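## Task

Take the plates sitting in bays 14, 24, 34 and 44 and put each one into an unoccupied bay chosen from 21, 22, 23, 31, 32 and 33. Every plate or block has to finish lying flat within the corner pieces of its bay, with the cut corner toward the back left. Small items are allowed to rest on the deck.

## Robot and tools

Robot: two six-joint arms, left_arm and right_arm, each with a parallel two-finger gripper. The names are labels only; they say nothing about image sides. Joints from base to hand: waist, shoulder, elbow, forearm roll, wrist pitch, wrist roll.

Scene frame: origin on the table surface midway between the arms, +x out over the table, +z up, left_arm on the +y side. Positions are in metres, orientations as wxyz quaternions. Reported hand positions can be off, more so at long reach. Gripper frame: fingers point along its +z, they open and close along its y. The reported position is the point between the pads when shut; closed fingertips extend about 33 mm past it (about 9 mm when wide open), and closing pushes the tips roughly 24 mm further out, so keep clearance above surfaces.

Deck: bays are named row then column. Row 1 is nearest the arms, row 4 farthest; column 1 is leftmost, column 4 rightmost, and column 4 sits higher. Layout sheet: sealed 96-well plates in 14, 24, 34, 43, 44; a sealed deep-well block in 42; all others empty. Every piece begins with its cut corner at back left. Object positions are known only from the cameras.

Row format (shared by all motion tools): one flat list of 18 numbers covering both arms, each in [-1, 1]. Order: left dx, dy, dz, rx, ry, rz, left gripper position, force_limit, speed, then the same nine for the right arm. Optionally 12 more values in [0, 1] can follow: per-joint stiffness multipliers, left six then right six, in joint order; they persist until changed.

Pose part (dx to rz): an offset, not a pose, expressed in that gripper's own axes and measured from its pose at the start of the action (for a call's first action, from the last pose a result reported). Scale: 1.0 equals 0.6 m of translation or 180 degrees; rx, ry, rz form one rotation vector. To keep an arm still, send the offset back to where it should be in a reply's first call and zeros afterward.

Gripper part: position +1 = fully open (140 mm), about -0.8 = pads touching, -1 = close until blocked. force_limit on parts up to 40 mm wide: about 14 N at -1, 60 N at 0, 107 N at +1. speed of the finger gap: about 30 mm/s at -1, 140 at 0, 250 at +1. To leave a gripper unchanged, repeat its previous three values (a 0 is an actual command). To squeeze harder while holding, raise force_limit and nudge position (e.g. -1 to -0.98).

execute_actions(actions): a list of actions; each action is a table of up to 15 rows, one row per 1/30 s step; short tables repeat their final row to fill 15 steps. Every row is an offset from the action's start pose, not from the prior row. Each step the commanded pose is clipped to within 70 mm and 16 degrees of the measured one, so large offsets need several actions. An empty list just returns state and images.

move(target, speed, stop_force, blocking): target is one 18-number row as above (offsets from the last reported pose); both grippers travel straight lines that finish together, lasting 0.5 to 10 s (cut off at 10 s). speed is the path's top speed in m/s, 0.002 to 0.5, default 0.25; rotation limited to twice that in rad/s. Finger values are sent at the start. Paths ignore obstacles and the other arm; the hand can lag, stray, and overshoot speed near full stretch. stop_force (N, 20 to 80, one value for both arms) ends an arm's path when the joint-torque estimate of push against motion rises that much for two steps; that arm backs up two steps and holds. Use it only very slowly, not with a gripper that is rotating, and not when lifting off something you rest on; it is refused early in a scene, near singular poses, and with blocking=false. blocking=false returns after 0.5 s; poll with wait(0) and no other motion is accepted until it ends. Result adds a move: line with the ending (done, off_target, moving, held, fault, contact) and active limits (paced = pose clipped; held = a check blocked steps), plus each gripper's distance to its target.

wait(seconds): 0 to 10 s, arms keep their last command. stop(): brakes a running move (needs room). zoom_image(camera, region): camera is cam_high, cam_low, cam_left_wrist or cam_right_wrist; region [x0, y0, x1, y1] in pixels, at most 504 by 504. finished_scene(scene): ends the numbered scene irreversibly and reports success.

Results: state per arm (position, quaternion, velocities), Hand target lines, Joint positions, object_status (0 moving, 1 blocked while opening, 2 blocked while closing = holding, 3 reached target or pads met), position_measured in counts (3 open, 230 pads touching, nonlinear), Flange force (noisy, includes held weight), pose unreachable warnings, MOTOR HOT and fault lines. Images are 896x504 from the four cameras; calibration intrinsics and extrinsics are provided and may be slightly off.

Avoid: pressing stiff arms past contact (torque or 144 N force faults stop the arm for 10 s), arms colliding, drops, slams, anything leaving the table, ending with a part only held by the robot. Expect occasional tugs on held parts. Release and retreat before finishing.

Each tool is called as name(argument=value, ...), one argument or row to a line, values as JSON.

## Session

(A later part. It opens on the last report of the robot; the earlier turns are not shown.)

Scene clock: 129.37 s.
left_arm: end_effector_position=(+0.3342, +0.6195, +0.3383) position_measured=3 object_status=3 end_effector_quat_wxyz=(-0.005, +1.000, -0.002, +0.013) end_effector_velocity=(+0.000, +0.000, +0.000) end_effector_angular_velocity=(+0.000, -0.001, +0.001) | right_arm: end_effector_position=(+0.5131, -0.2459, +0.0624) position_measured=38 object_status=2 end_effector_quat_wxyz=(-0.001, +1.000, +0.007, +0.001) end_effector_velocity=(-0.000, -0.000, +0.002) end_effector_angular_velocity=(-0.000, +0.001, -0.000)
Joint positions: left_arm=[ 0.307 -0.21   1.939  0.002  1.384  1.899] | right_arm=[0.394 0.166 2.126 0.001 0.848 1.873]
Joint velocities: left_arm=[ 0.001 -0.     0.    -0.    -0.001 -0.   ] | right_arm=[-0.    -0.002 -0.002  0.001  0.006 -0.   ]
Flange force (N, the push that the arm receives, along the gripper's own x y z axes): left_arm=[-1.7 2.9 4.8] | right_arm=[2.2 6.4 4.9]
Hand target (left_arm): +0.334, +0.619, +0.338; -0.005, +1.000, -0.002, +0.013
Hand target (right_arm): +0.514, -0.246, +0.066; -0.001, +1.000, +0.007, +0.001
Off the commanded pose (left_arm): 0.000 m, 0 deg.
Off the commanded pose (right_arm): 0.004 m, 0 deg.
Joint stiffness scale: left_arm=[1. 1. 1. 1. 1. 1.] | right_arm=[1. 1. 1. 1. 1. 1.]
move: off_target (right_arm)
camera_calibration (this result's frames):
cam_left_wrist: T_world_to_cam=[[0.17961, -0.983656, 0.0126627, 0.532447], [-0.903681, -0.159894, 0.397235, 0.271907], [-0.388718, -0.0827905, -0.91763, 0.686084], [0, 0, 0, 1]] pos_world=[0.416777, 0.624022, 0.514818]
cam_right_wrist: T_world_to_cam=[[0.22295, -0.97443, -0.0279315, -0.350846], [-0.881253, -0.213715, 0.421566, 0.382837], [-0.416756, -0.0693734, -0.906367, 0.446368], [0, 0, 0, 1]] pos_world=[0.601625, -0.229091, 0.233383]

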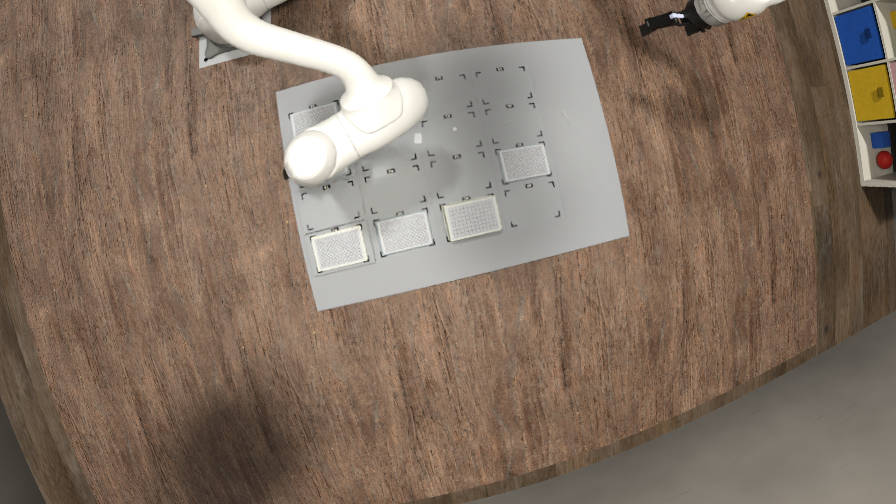

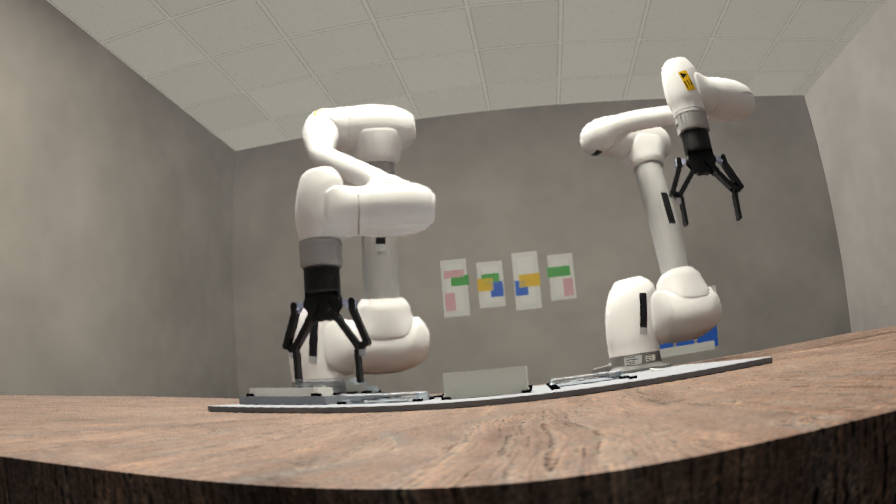

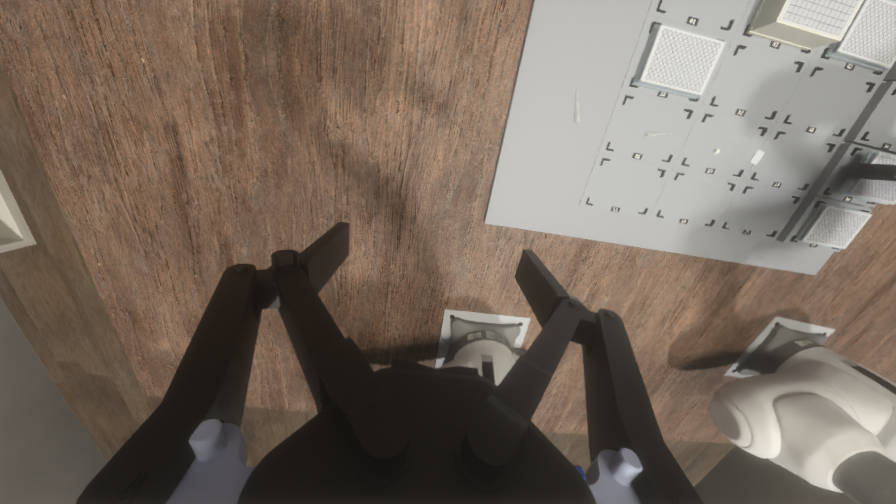

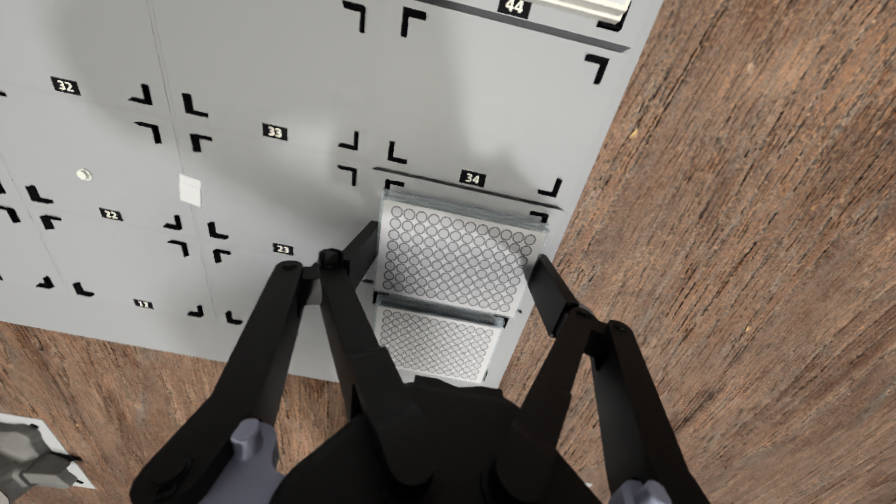

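move(
  target=[0,0,0,0,0,0,1,0,0,0.1837,-0.5442,0.026,-0.001,-0.001,0.001,-1,0,-0.8],
  speed=0.3,
)

move(
  target=[0,0,0,0,0,0,1,0,0,0,0,0.022,0,0,0,-1,0,-0.8],
  speed=0.03,
)

zoom_image(
  camera="cam_right_wrist",
  region=[310, 140, 610, 340],
)

Scene clock: 134.77 s.
left_arm: end_effector_position=(+0.3342, +0.6195, +0.3383) position_measured=3 object_status=3 end_effector_quat_wxyz=(-0.005, +1.000, -0.002, +0.013) end_effector_velocity=(+0.000, +0.000, -0.000) end_effector_angular_velocity=(+0.001, -0.000, -0.000) | right_arm: end_effector_position=(+0.6197, +0.0815, +0.0482) position_measured=38 object_status=2 end_effector_quat_wxyz=(-0.002, +1.000, +0.008, +0.001) end_effector_velocity=(+0.000, +0.002, +0.000) end_effector_angular_velocity=(-0.002, +0.000, +0.000)
Joint positions: left_arm=[ 0.307 -0.21   1.939  0.002  1.384  1.899] | right_arm=[0.756 0.541 1.603 0.002 0.994 2.233]
Joint velocities: left_arm=[-0.     0.     0.     0.001 -0.001 -0.   ] | right_arm=[ 0.002  0.002 -0.004 -0.002  0.003  0.002]
Flange force (N, the push that the arm receives, along the gripper's own x y z axes): left_arm=[-1.6 1.6 5.5] | right_arm=[3.1 8.0 2.8]
Hand target (left_arm): +0.334, +0.619, +0.338; -0.005, +1.000, -0.002, +0.013
Hand target (right_arm): +0.620, +0.082, +0.047; +0.001, +1.000, +0.005, -0.001
Off the commanded pose (left_arm): 0.000 m, 0 deg.
Off the commanded pose (right_arm): 0.001 m, 0 deg.
Joint stiffness scale: left_arm=[1. 1. 1. 1. 1. 1.] | right_arm=[1. 1. 1. 1. 1. 1.]
move: done
camera_calibration (this result's frames):
cam_left_wrist: T_world_to_cam=[[0.17961, -0.983656, 0.0126627, 0.532447], [-0.90368, -0.159894, 0.397235, 0.271907], [-0.388718, -0.0827906, -0.91763, 0.686084], [0, 0, 0, 1]] pos_world=[0.416777, 0.624022, 0.514818]
cam_right_wrist: T_world_to_cam=[[0.224678, -0.973975, -0.0298623, -0.0569749], [-0.880876, -0.216113, 0.421133, 0.552756], [-0.416626, -0.0683141, -0.906507, 0.500415], [0, 0, 0, 1]] pos_world=[0.708196, 0.0981511, 0.219145]

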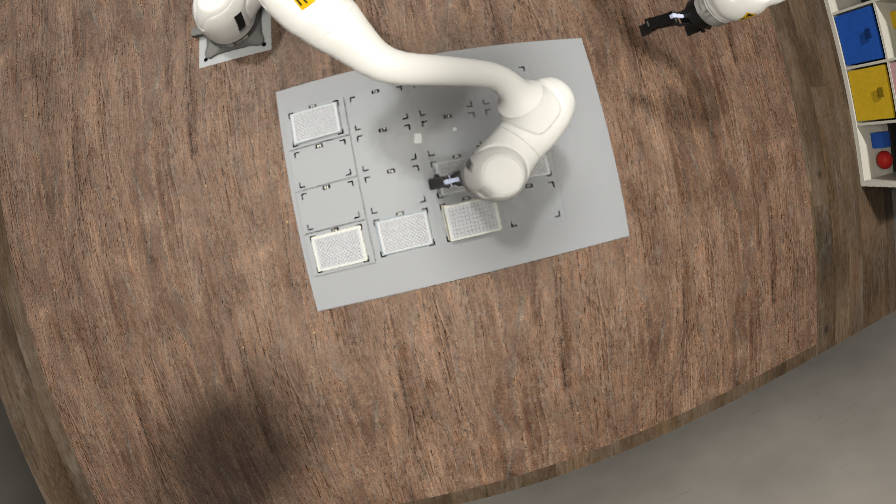

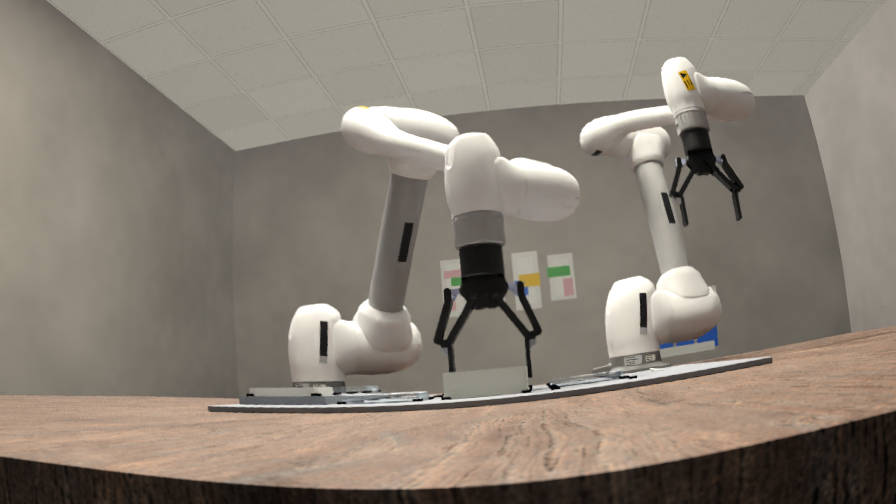

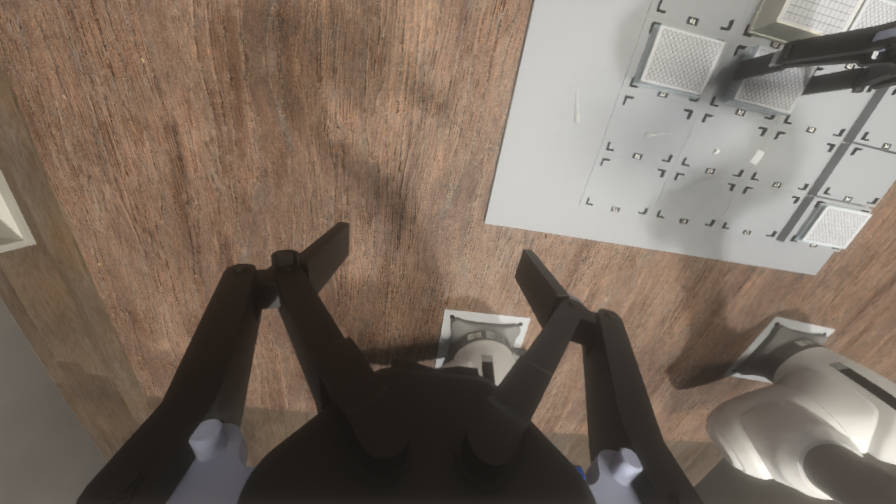

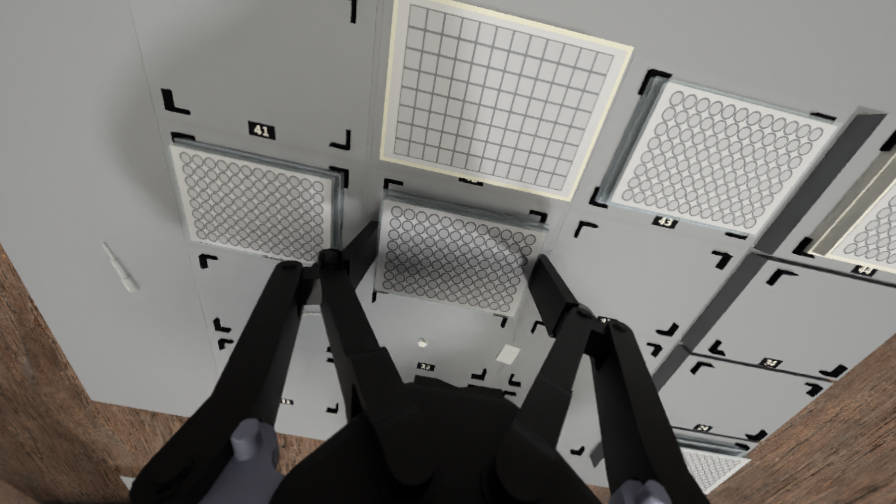

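Scene clock: 135.53 s.
left_arm: end_effector_position=(+0.3342, +0.6195, +0.3383) position_measured=3 object_status=3 end_effector_quat_wxyz=(-0.005, +1.000, -0.002, +0.013) end_effector_velocity=(-0.000, +0.000, +0.000) end_effector_angular_velocity=(+0.002, +0.001, -0.002) | right_arm: end_effector_position=(+0.6204, +0.0820, +0.0395) position_measured=38 object_status=2 end_effector_quat_wxyz=(-0.002, +1.000, +0.007, +0.001) end_effector_velocity=(+0.001, +0.001, -0.001) end_effector_angular_velocity=(+0.002, -0.001, -0.001)
Joint positions: left_arm=[ 0.307 -0.21   1.939  0.002  1.384  1.899] | right_arm=[0.756 0.549 1.608 0.002 0.98  2.233]
Joint velocities: left_arm=[-0.001 -0.    -0.     0.002  0.001  0.   ] | right_arm=[-0.     0.002  0.     0.001 -0.004  0.   ]
Flange force (N, the push that the arm receives, along the gripper's own x y z axes): left_arm=[-2.2 2.8 4.6] | right_arm=[3.6 3.0 3.3]
Hand target (left_arm): +0.334, +0.619, +0.338; -0.005, +1.000, -0.002, +0.013
Hand target (right_arm): +0.620, +0.082, +0.035; -0.002, +1.000, +0.008, +0.001
Off the commanded pose (left_arm): 0.000 m, 0 deg.
Off the commanded pose (right_arm): 0.005 m, 0 deg.
Joint stiffness scale: left_arm=[1. 1. 1. 1. 1. 1.] | right_arm=[1. 1. 1. 1. 1. 1.]
move: off_target (right_arm)
camera_calibration (this result's frames):
cam_left_wrist: T_world_to_cam=[[0.179611, -0.983656, 0.0126628, 0.532447], [-0.90368, -0.159894, 0.397235, 0.271907], [-0.388718, -0.0827907, -0.91763, 0.686084], [0, 0, 0, 1]] pos_world=[0.416777, 0.624022, 0.514818]
cam_right_wrist: T_world_to_cam=[[0.224682, -0.973951, -0.0306074, -0.0568123], [-0.881459, -0.216534, 0.419694, 0.557598], [-0.415389, -0.0673186, -0.907149, 0.492056], [0, 0, 0, 1]] pos_world=[0.708659, 0.0985312, 0.210608]

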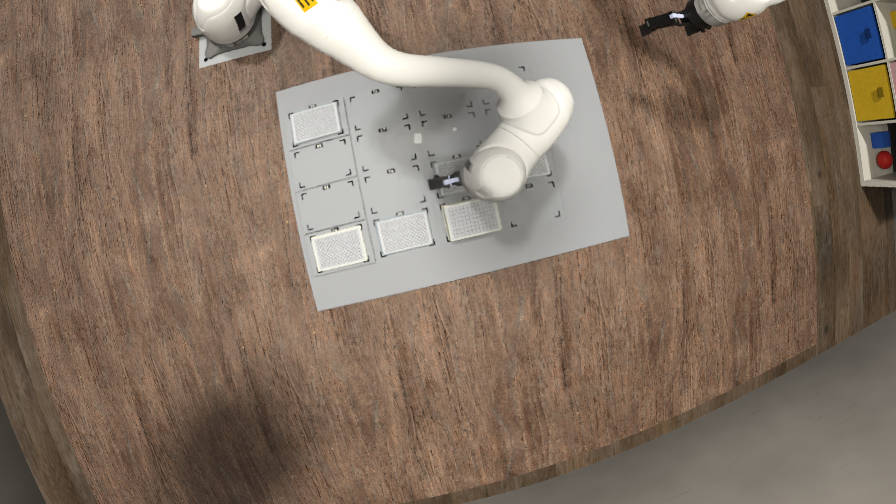

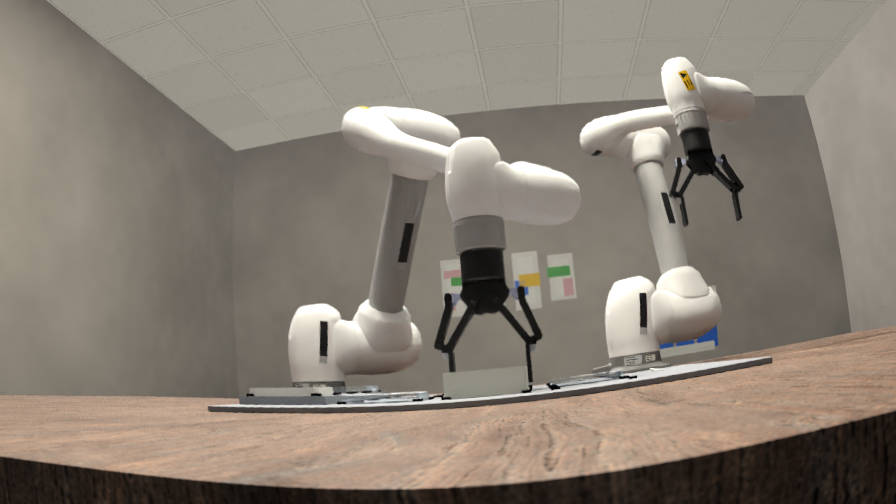

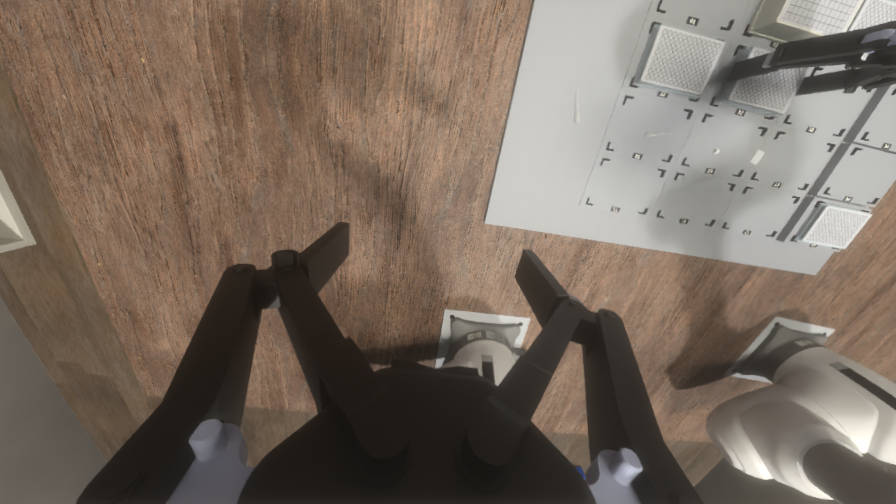

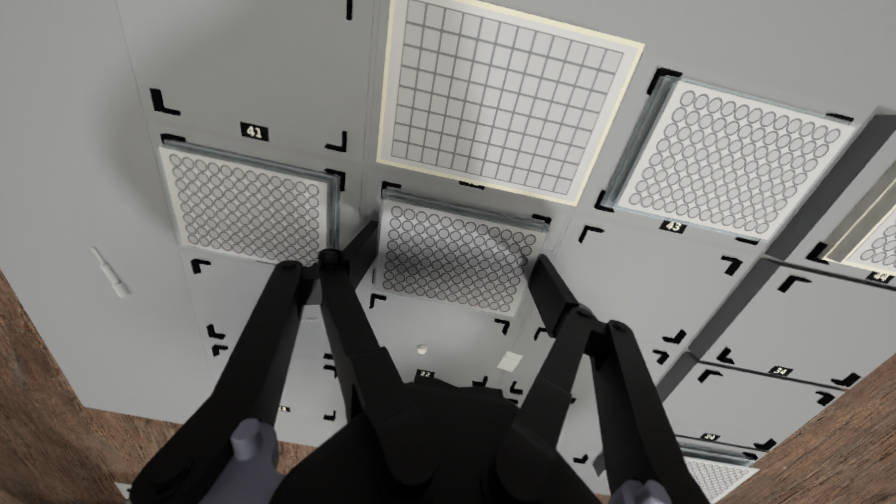

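Region (310, 140, 610, 340) of cam_right_wrist's 896x504 image, scaled by 1.680, with more detail than that image has.

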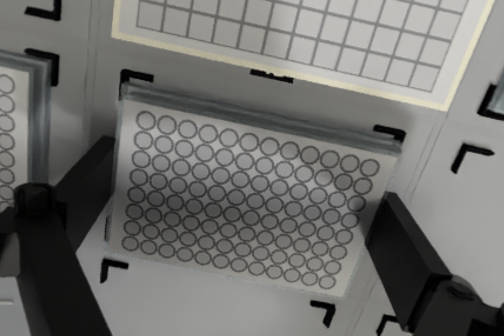

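move(
  target=[0,0,0,0,0,0,1,0,0,0.0015,0.0045,0.026,0,0,0,-1,0,-0.8],
  speed=0.012,
)

zoom_image(
  camera="cam_right_wrist",
  region=[310, 140, 610, 340],
)

Scene clock: 140.37 s.
left_arm: end_effector_position=(+0.3342, +0.6195, +0.3383) position_measured=3 object_status=3 end_effector_quat_wxyz=(-0.005, +1.000, -0.002, +0.013) end_effector_velocity=(+0.000, -0.000, +0.000) end_effector_angular_velocity=(-0.000, -0.002, -0.000) | right_arm: end_effector_position=(+0.6210, +0.0815, +0.0307) position_measured=38 object_status=2 end_effector_quat_wxyz=(-0.003, +1.000, +0.007, +0.002) end_effector_velocity=(-0.000, +0.000, -0.000) end_effector_angular_velocity=(+0.002, +0.001, -0.001)
Joint positions: left_arm=[ 0.307 -0.21   1.939  0.002  1.384  1.899] | right_arm=[0.755 0.556 1.615 0.002 0.963 2.233]
Joint velocities: left_arm=[-0.    -0.     0.    -0.001 -0.001  0.001] | right_arm=[ 0.     0.     0.     0.002 -0.    -0.   ]
Flange force (N, the push that the arm receives, along the gripper's own x y z axes): left_arm=[-0.8 3.4 4.9] | right_arm=[-5.5 2.7 -14.4]
Hand target (left_arm): +0.334, +0.619, +0.338; -0.005, +1.000, -0.002, +0.013
Hand target (right_arm): +0.621, +0.079, +0.024; -0.002, +1.000, +0.008, +0.001
Off the commanded pose (left_arm): 0.000 m, 0 deg.
Off the commanded pose (right_arm): 0.007 m, 0 deg.
Joint stiffness scale: left_arm=[1. 1. 1. 1. 1. 1.] | right_arm=[1. 1. 1. 1. 1. 1.]
move: off_target (right_arm)
camera_calibration (this result's frames):
cam_left_wrist: T_world_to_cam=[[0.17961, -0.983656, 0.0126626, 0.532447], [-0.903681, -0.159894, 0.397235, 0.271907], [-0.388718, -0.0827905, -0.91763, 0.686084], [0, 0, 0, 1]] pos_world=[0.416777, 0.624022, 0.514818]
cam_right_wrist: T_world_to_cam=[[0.22361, -0.974164, -0.0316698, -0.0570074], [-0.882414, -0.216135, 0.417889, 0.562351], [-0.413937, -0.0654983, -0.907946, 0.483289], [0, 0, 0, 1]] pos_world=[0.709025, 0.0976639, 0.201995]

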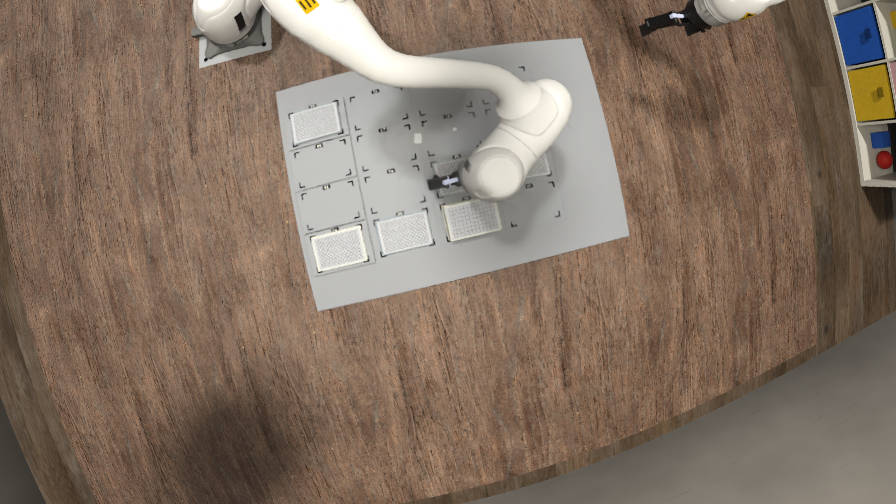

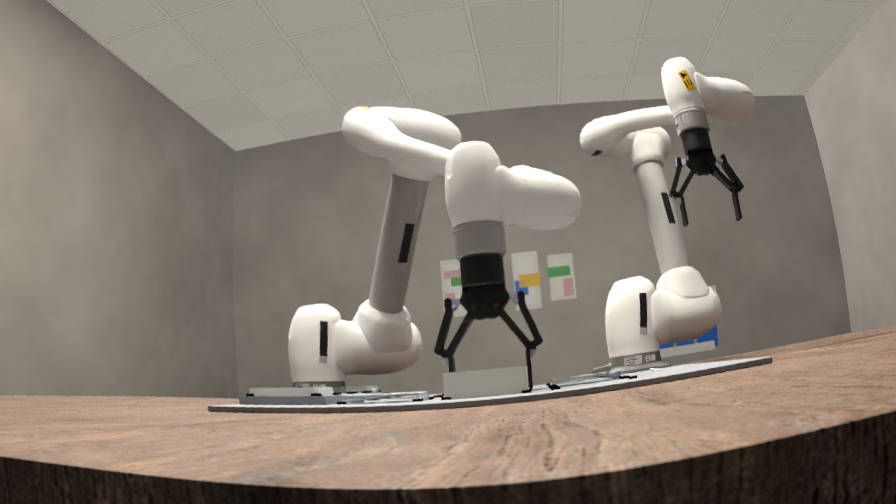

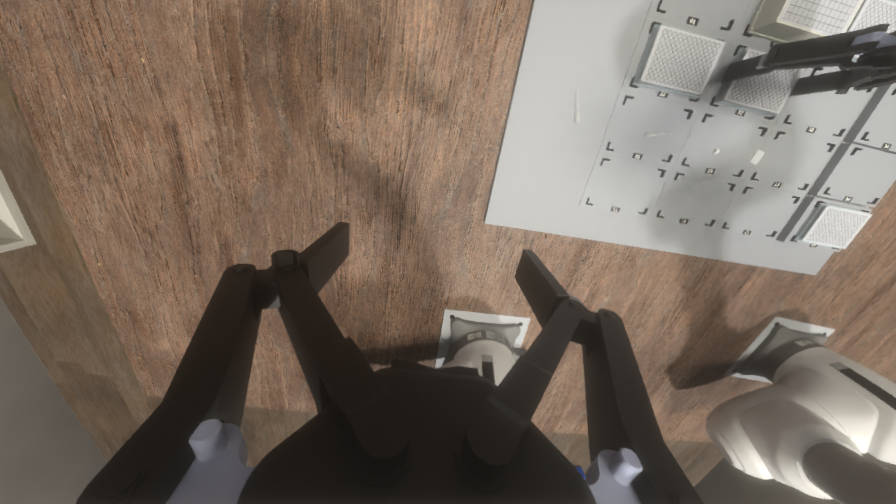

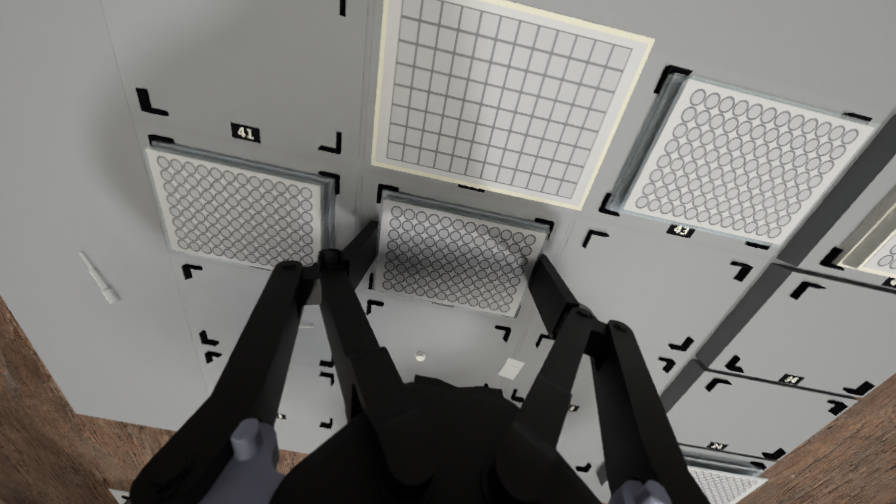

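Region (310, 140, 610, 340) of cam_right_wrist's 896x504 image, scaled by 1.680, with more detail than that image has.

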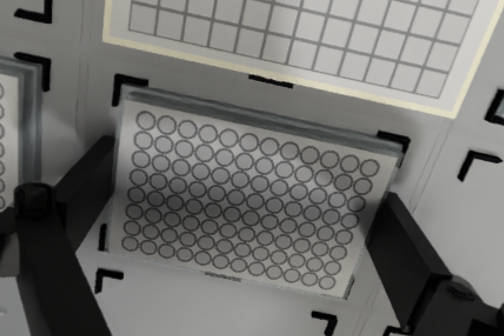

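execute_actions(
  actions=[
    [[0,0,0,0,0,0,1,0,0,0,0,0,0,0,0,1,0,-0.5]],
  ],
)

move(
  target=[0,0,0,0,0,0,1,0,0,0,0,-0.085,-0.002,-0.001,0,1,0,-0.5],
  speed=0.15,
)

zoom_image(
  camera="cam_right_wrist",
  region=[350, 150, 550, 310],
)

move(
  target=[0,0,0,0,0,0,1,0,0,0.168,0.551,0.02,0,0,-0.002,1,0,-0.5],
  speed=0.35,
)

zoom_image(
  camera="cam_right_wrist",
  region=[310, 140, 610, 340],
)

zoom_image(
  camera="cam_left_wrist",
  region=[610, 10, 830, 130],
)

Scene clock: 146.23 s.
left_arm: end_effector_position=(+0.3342, +0.6195, +0.3383) position_measured=3 object_status=3 end_effector_quat_wxyz=(-0.005, +1.000, -0.002, +0.013) end_effector_velocity=(-0.000, +0.001, -0.000) end_effector_angular_velocity=(+0.001, +0.001, +0.000) | right_arm: end_effector_position=(+0.6210, +0.0815, +0.0307) position_measured=3 object_status=3 end_effector_quat_wxyz=(-0.003, +1.000, +0.007, +0.002) end_effector_velocity=(+0.000, -0.000, +0.000) end_effector_angular_velocity=(-0.001, -0.001, +0.002)
Joint positions: left_arm=[ 0.307 -0.21   1.939  0.002  1.384  1.899] | right_arm=[0.755 0.556 1.615 0.002 0.963 2.233]
Joint velocities: left_arm=[0.001 0.001 0.    0.001 0.    0.   ] | right_arm=[ 0.    -0.    -0.    -0.002  0.    -0.   ]
Flange force (N, the push that the arm receives, along the gripper's own x y z axes): left_arm=[-1.8 1.6 4.3] | right_arm=[2.7 4.7 2.0]
Hand target (left_arm): +0.334, +0.619, +0.338; -0.005, +1.000, -0.002, +0.013
Hand target (right_arm): +0.621, +0.082, +0.031; -0.003, +1.000, +0.007, +0.002
Off the commanded pose (left_arm): 0.000 m, 0 deg.
Off the commanded pose (right_arm): 0.000 m, 0 deg.
Joint stiffness scale: left_arm=[1. 1. 1. 1. 1. 1.] | right_arm=[1. 1. 1. 1. 1. 1.]
camera_calibration (this result's frames):
cam_left_wrist: T_world_to_cam=[[0.17961, -0.983656, 0.0126627, 0.532447], [-0.903681, -0.159894, 0.397235, 0.271907], [-0.388718, -0.0827905, -0.91763, 0.686084], [0, 0, 0, 1]] pos_world=[0.416777, 0.624022, 0.514818]
cam_right_wrist: T_world_to_cam=[[0.22361, -0.974164, -0.0316828, -0.0570054], [-0.882424, -0.216142, 0.417865, 0.562365], [-0.413917, -0.0654812, -0.907957, 0.48327], [0, 0, 0, 1]] pos_world=[0.709025, 0.0976635, 0.20199]

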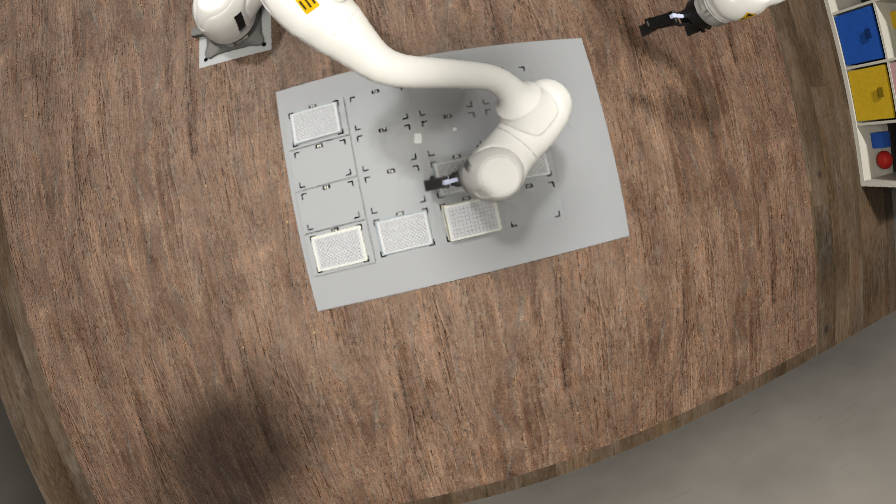

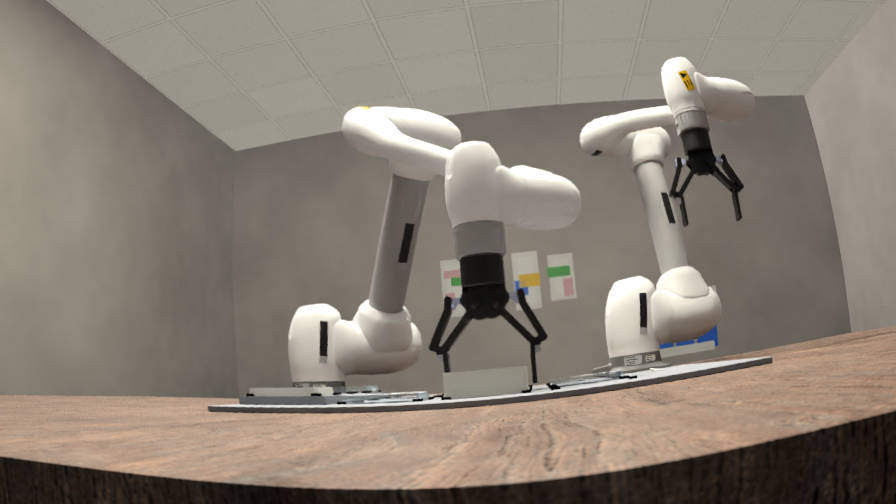

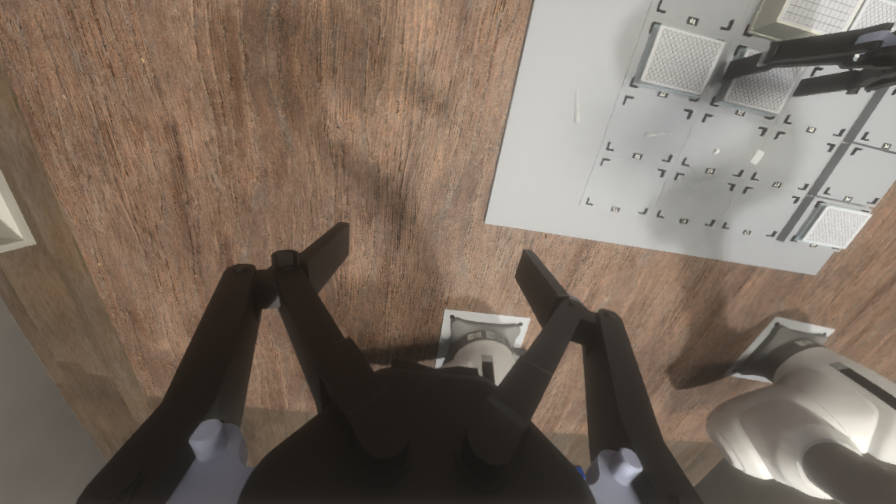

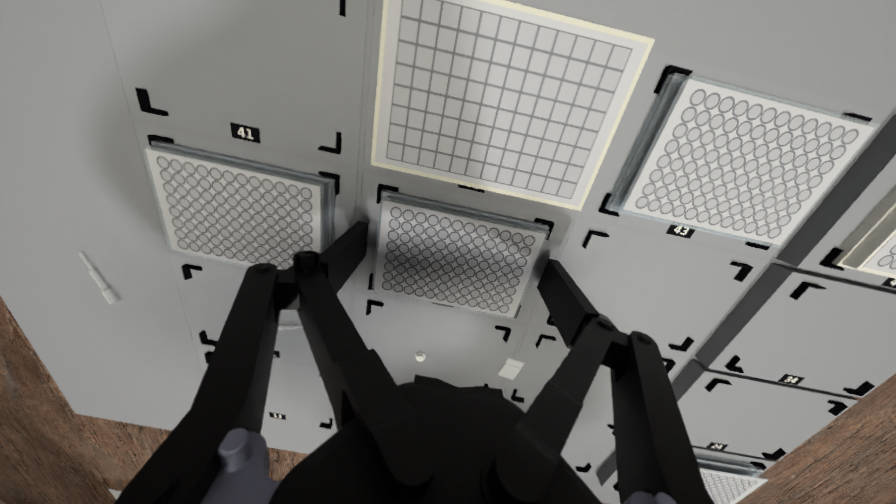

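Scene clock: 147.10 s.
left_arm: end_effector_position=(+0.3342, +0.6195, +0.3383) position_measured=3 object_status=3 end_effector_quat_wxyz=(-0.005, +1.000, -0.002, +0.013) end_effector_velocity=(-0.001, +0.000, +0.000) end_effector_angular_velocity=(+0.000, +0.001, +0.000) | right_arm: end_effector_position=(+0.6205, +0.0809, +0.0771) position_measured=3 object_status=3 end_effector_quat_wxyz=(-0.000, +1.000, +0.007, -0.001) end_effector_velocity=(-0.000, -0.001, +0.002) end_effector_angular_velocity=(-0.002, +0.003, -0.000)
Joint positions: left_arm=[ 0.307 -0.21   1.939  0.002  1.384  1.899] | right_arm=[0.755 0.518 1.58  0.001 1.044 2.233]
Joint velocities: left_arm=[ 0.001  0.    -0.     0.001  0.001  0.   ] | right_arm=[-0.    -0.001 -0.002 -0.     0.006 -0.   ]
Flange force (N, the push that the arm receives, along the gripper's own x y z axes): left_arm=[-0.9 2.1 4.8] | right_arm=[1.9 4.0 4.1]
Hand target (left_arm): +0.334, +0.619, +0.338; -0.005, +1.000, -0.002, +0.013
Hand target (right_arm): +0.621, +0.081, +0.082; +0.000, +1.000, +0.007, +0.001
Off the commanded pose (left_arm): 0.000 m, 0 deg.
Off the commanded pose (right_arm): 0.005 m, 0 deg.
Joint stiffness scale: left_arm=[1. 1. 1. 1. 1. 1.] | right_arm=[1. 1. 1. 1. 1. 1.]
move: off_target (right_arm)
camera_calibration (this result's frames):
cam_left_wrist: T_world_to_cam=[[0.179611, -0.983656, 0.0126627, 0.532447], [-0.903681, -0.159894, 0.397235, 0.271907], [-0.388718, -0.0827906, -0.91763, 0.686084], [0, 0, 0, 1]] pos_world=[0.416777, 0.624022, 0.514818]
cam_right_wrist: T_world_to_cam=[[0.223941, -0.974207, -0.0277758, -0.0565604], [-0.879877, -0.214349, 0.424111, 0.540149], [-0.419126, -0.0705366, -0.905184, 0.52857], [0, 0, 0, 1]] pos_world=[0.709468, 0.0979626, 0.247799]

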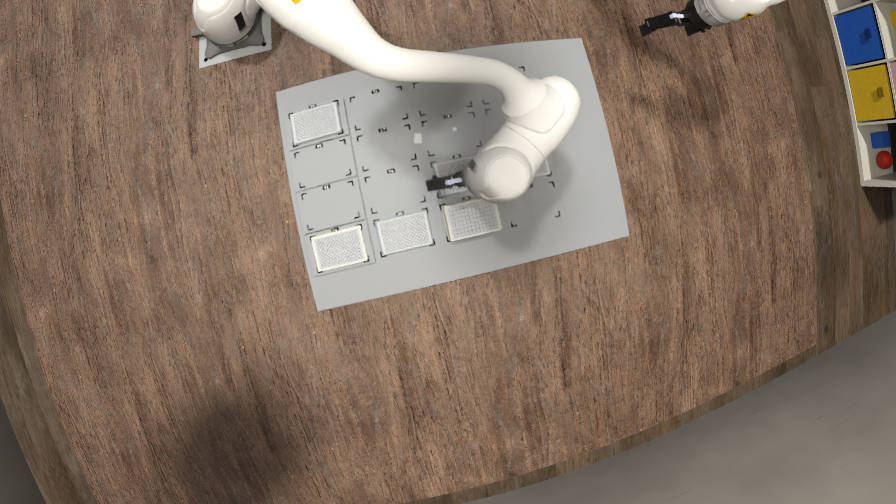

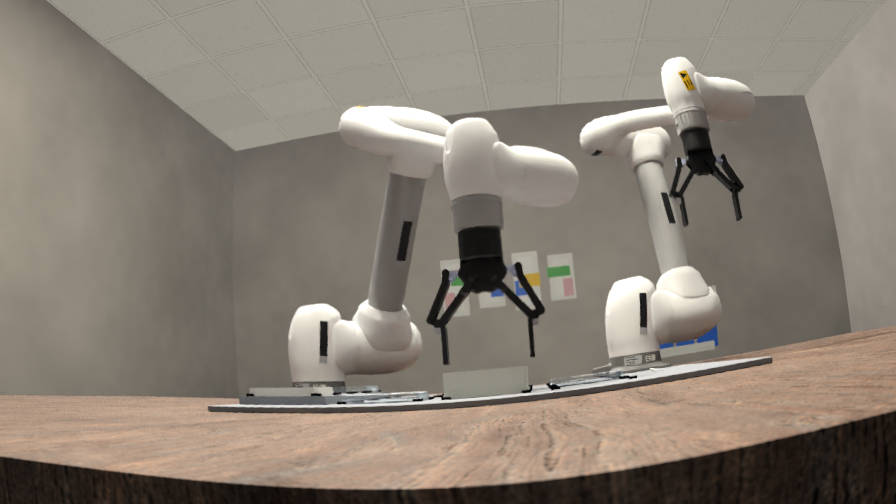

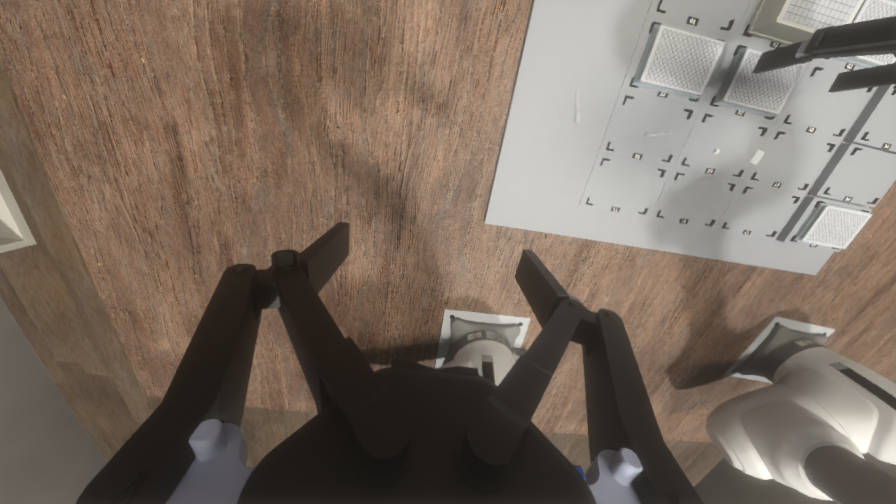

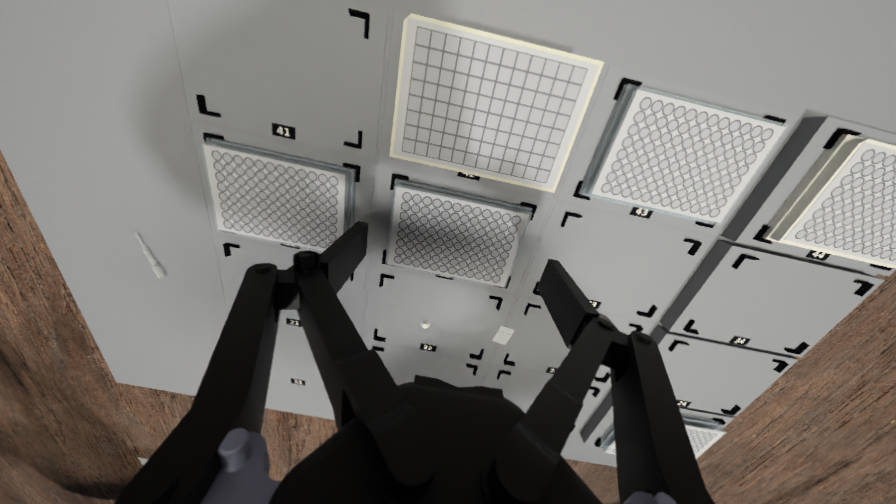

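Region (350, 150, 550, 310) of cam_right_wrist's 896x504 image, scaled by 2.520, with more detail than that image has; it fills the top 403 rows of this view, and the rest is white.

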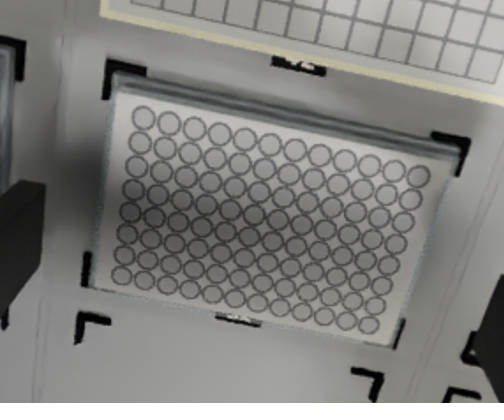

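Scene clock: 148.73 s.
left_arm: end_effector_position=(+0.3342, +0.6195, +0.3383) position_measured=3 object_status=3 end_effector_quat_wxyz=(-0.005, +1.000, -0.002, +0.013) end_effector_velocity=(-0.000, +0.000, +0.001) end_effector_angular_velocity=(+0.000, -0.001, -0.000) | right_arm: end_effector_position=(+0.7245, -0.2482, +0.0649) position_measured=3 object_status=3 end_effector_quat_wxyz=(+0.001, +1.000, +0.007, -0.003) end_effector_velocity=(+0.000, -0.002, -0.000) end_effector_angular_velocity=(+0.001, +0.001, +0.001)
Joint positions: left_arm=[ 0.307 -0.21   1.939  0.002  1.384  1.899] | right_arm=[ 0.301  0.44   1.732 -0.001  0.976  1.779]
Joint velocities: left_arm=[ 0.001 -0.002  0.    -0.    -0.     0.001] | right_arm=[-0.003 -0.     0.001  0.001 -0.    -0.005]
Flange force (N, the push that the arm receives, along the gripper's own x y z axes): left_arm=[-1.6 2.8 4.3] | right_arm=[2.1 6.7 3.5]
Hand target (left_arm): +0.334, +0.619, +0.338; -0.005, +1.000, -0.002, +0.013
Hand target (right_arm): +0.725, -0.249, +0.065; +0.000, +1.000, +0.010, -0.001
Off the commanded pose (left_arm): 0.000 m, 0 deg.
Off the commanded pose (right_arm): 0.001 m, 0 deg.
Joint stiffness scale: left_arm=[1. 1. 1. 1. 1. 1.] | right_arm=[1. 1. 1. 1. 1. 1.]
move: done
camera_calibration (this result's frames):
cam_left_wrist: T_world_to_cam=[[0.179611, -0.983656, 0.0126627, 0.532447], [-0.903681, -0.159894, 0.397235, 0.271907], [-0.388718, -0.0827906, -0.91763, 0.686084], [0, 0, 0, 1]] pos_world=[0.416777, 0.624022, 0.514818]
cam_right_wrist: T_world_to_cam=[[0.22444, -0.97414, -0.0260411, -0.401298], [-0.87803, -0.213744, 0.428224, 0.564907], [-0.422717, -0.0732458, -0.903297, 0.5397], [0, 0, 0, 1]] pos_world=[0.814213, -0.230644, 0.235153]

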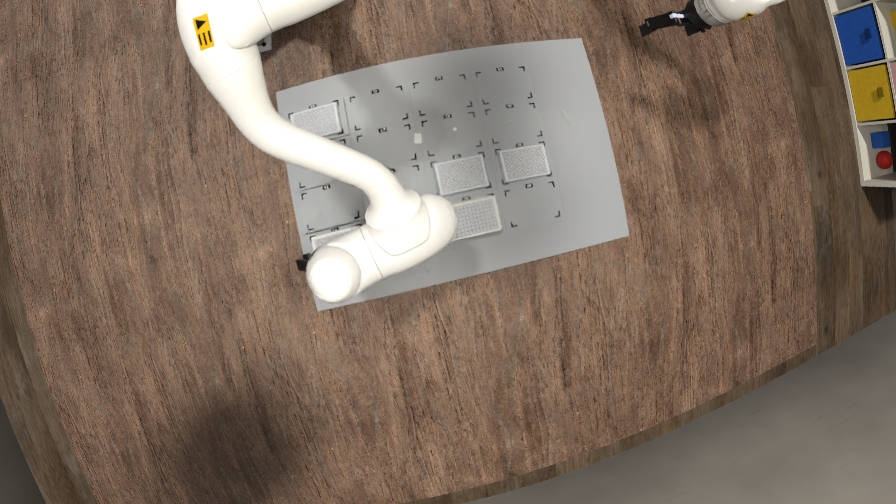

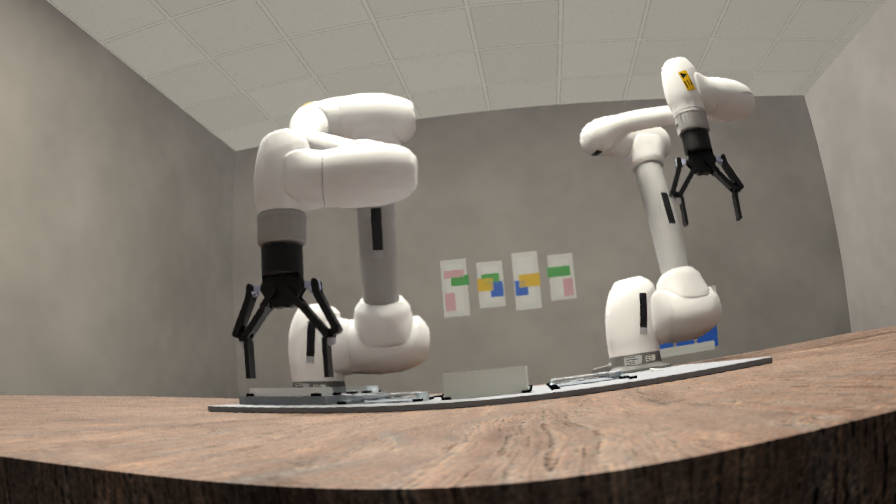

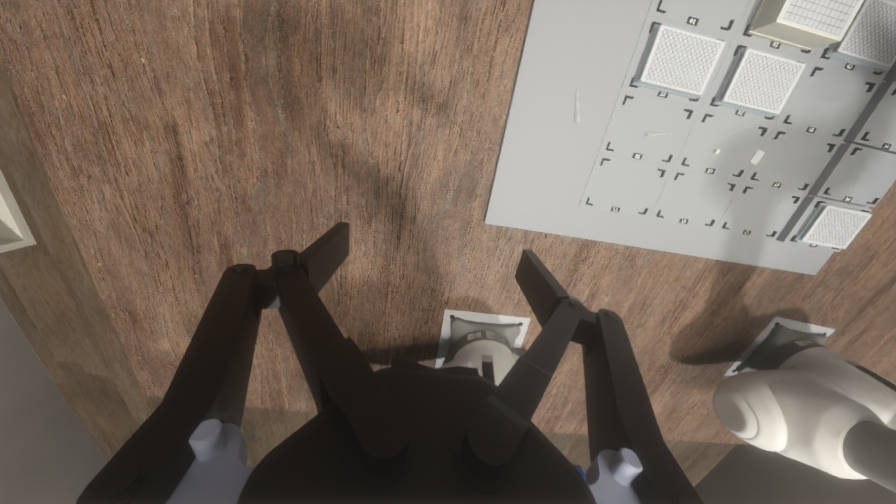

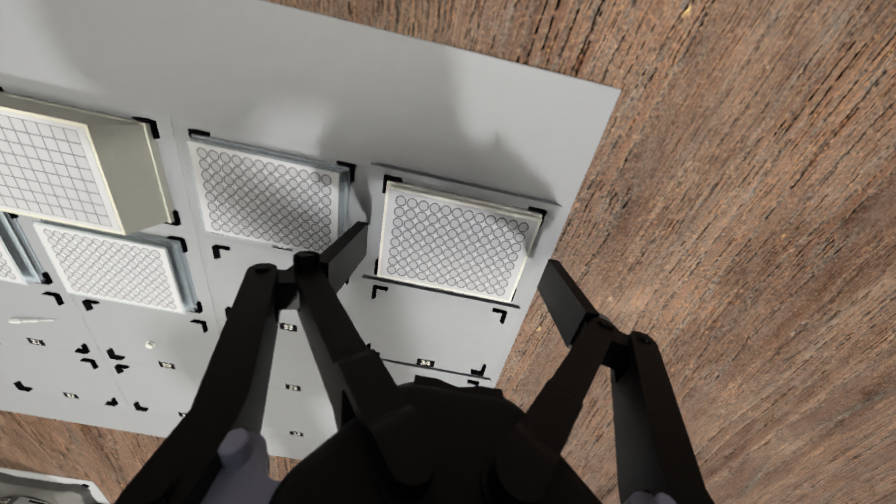

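Region (310, 140, 610, 340) of cam_right_wrist's 896x504 image, scaled by 1.680, with more detail than that image has.

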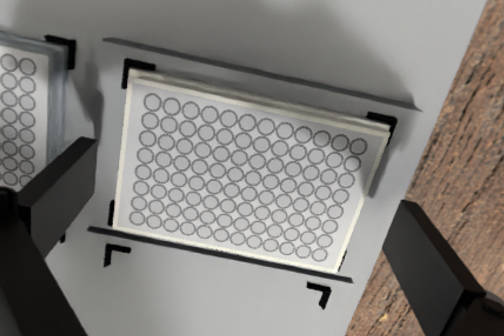

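Region (610, 10, 830, 130) of cam_left_wrist's 896x504 image, scaled by 2.291, with more detail than that image has; it fills the top 275 rows of this view, and the rest is white.

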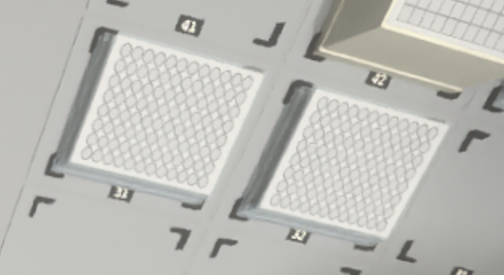

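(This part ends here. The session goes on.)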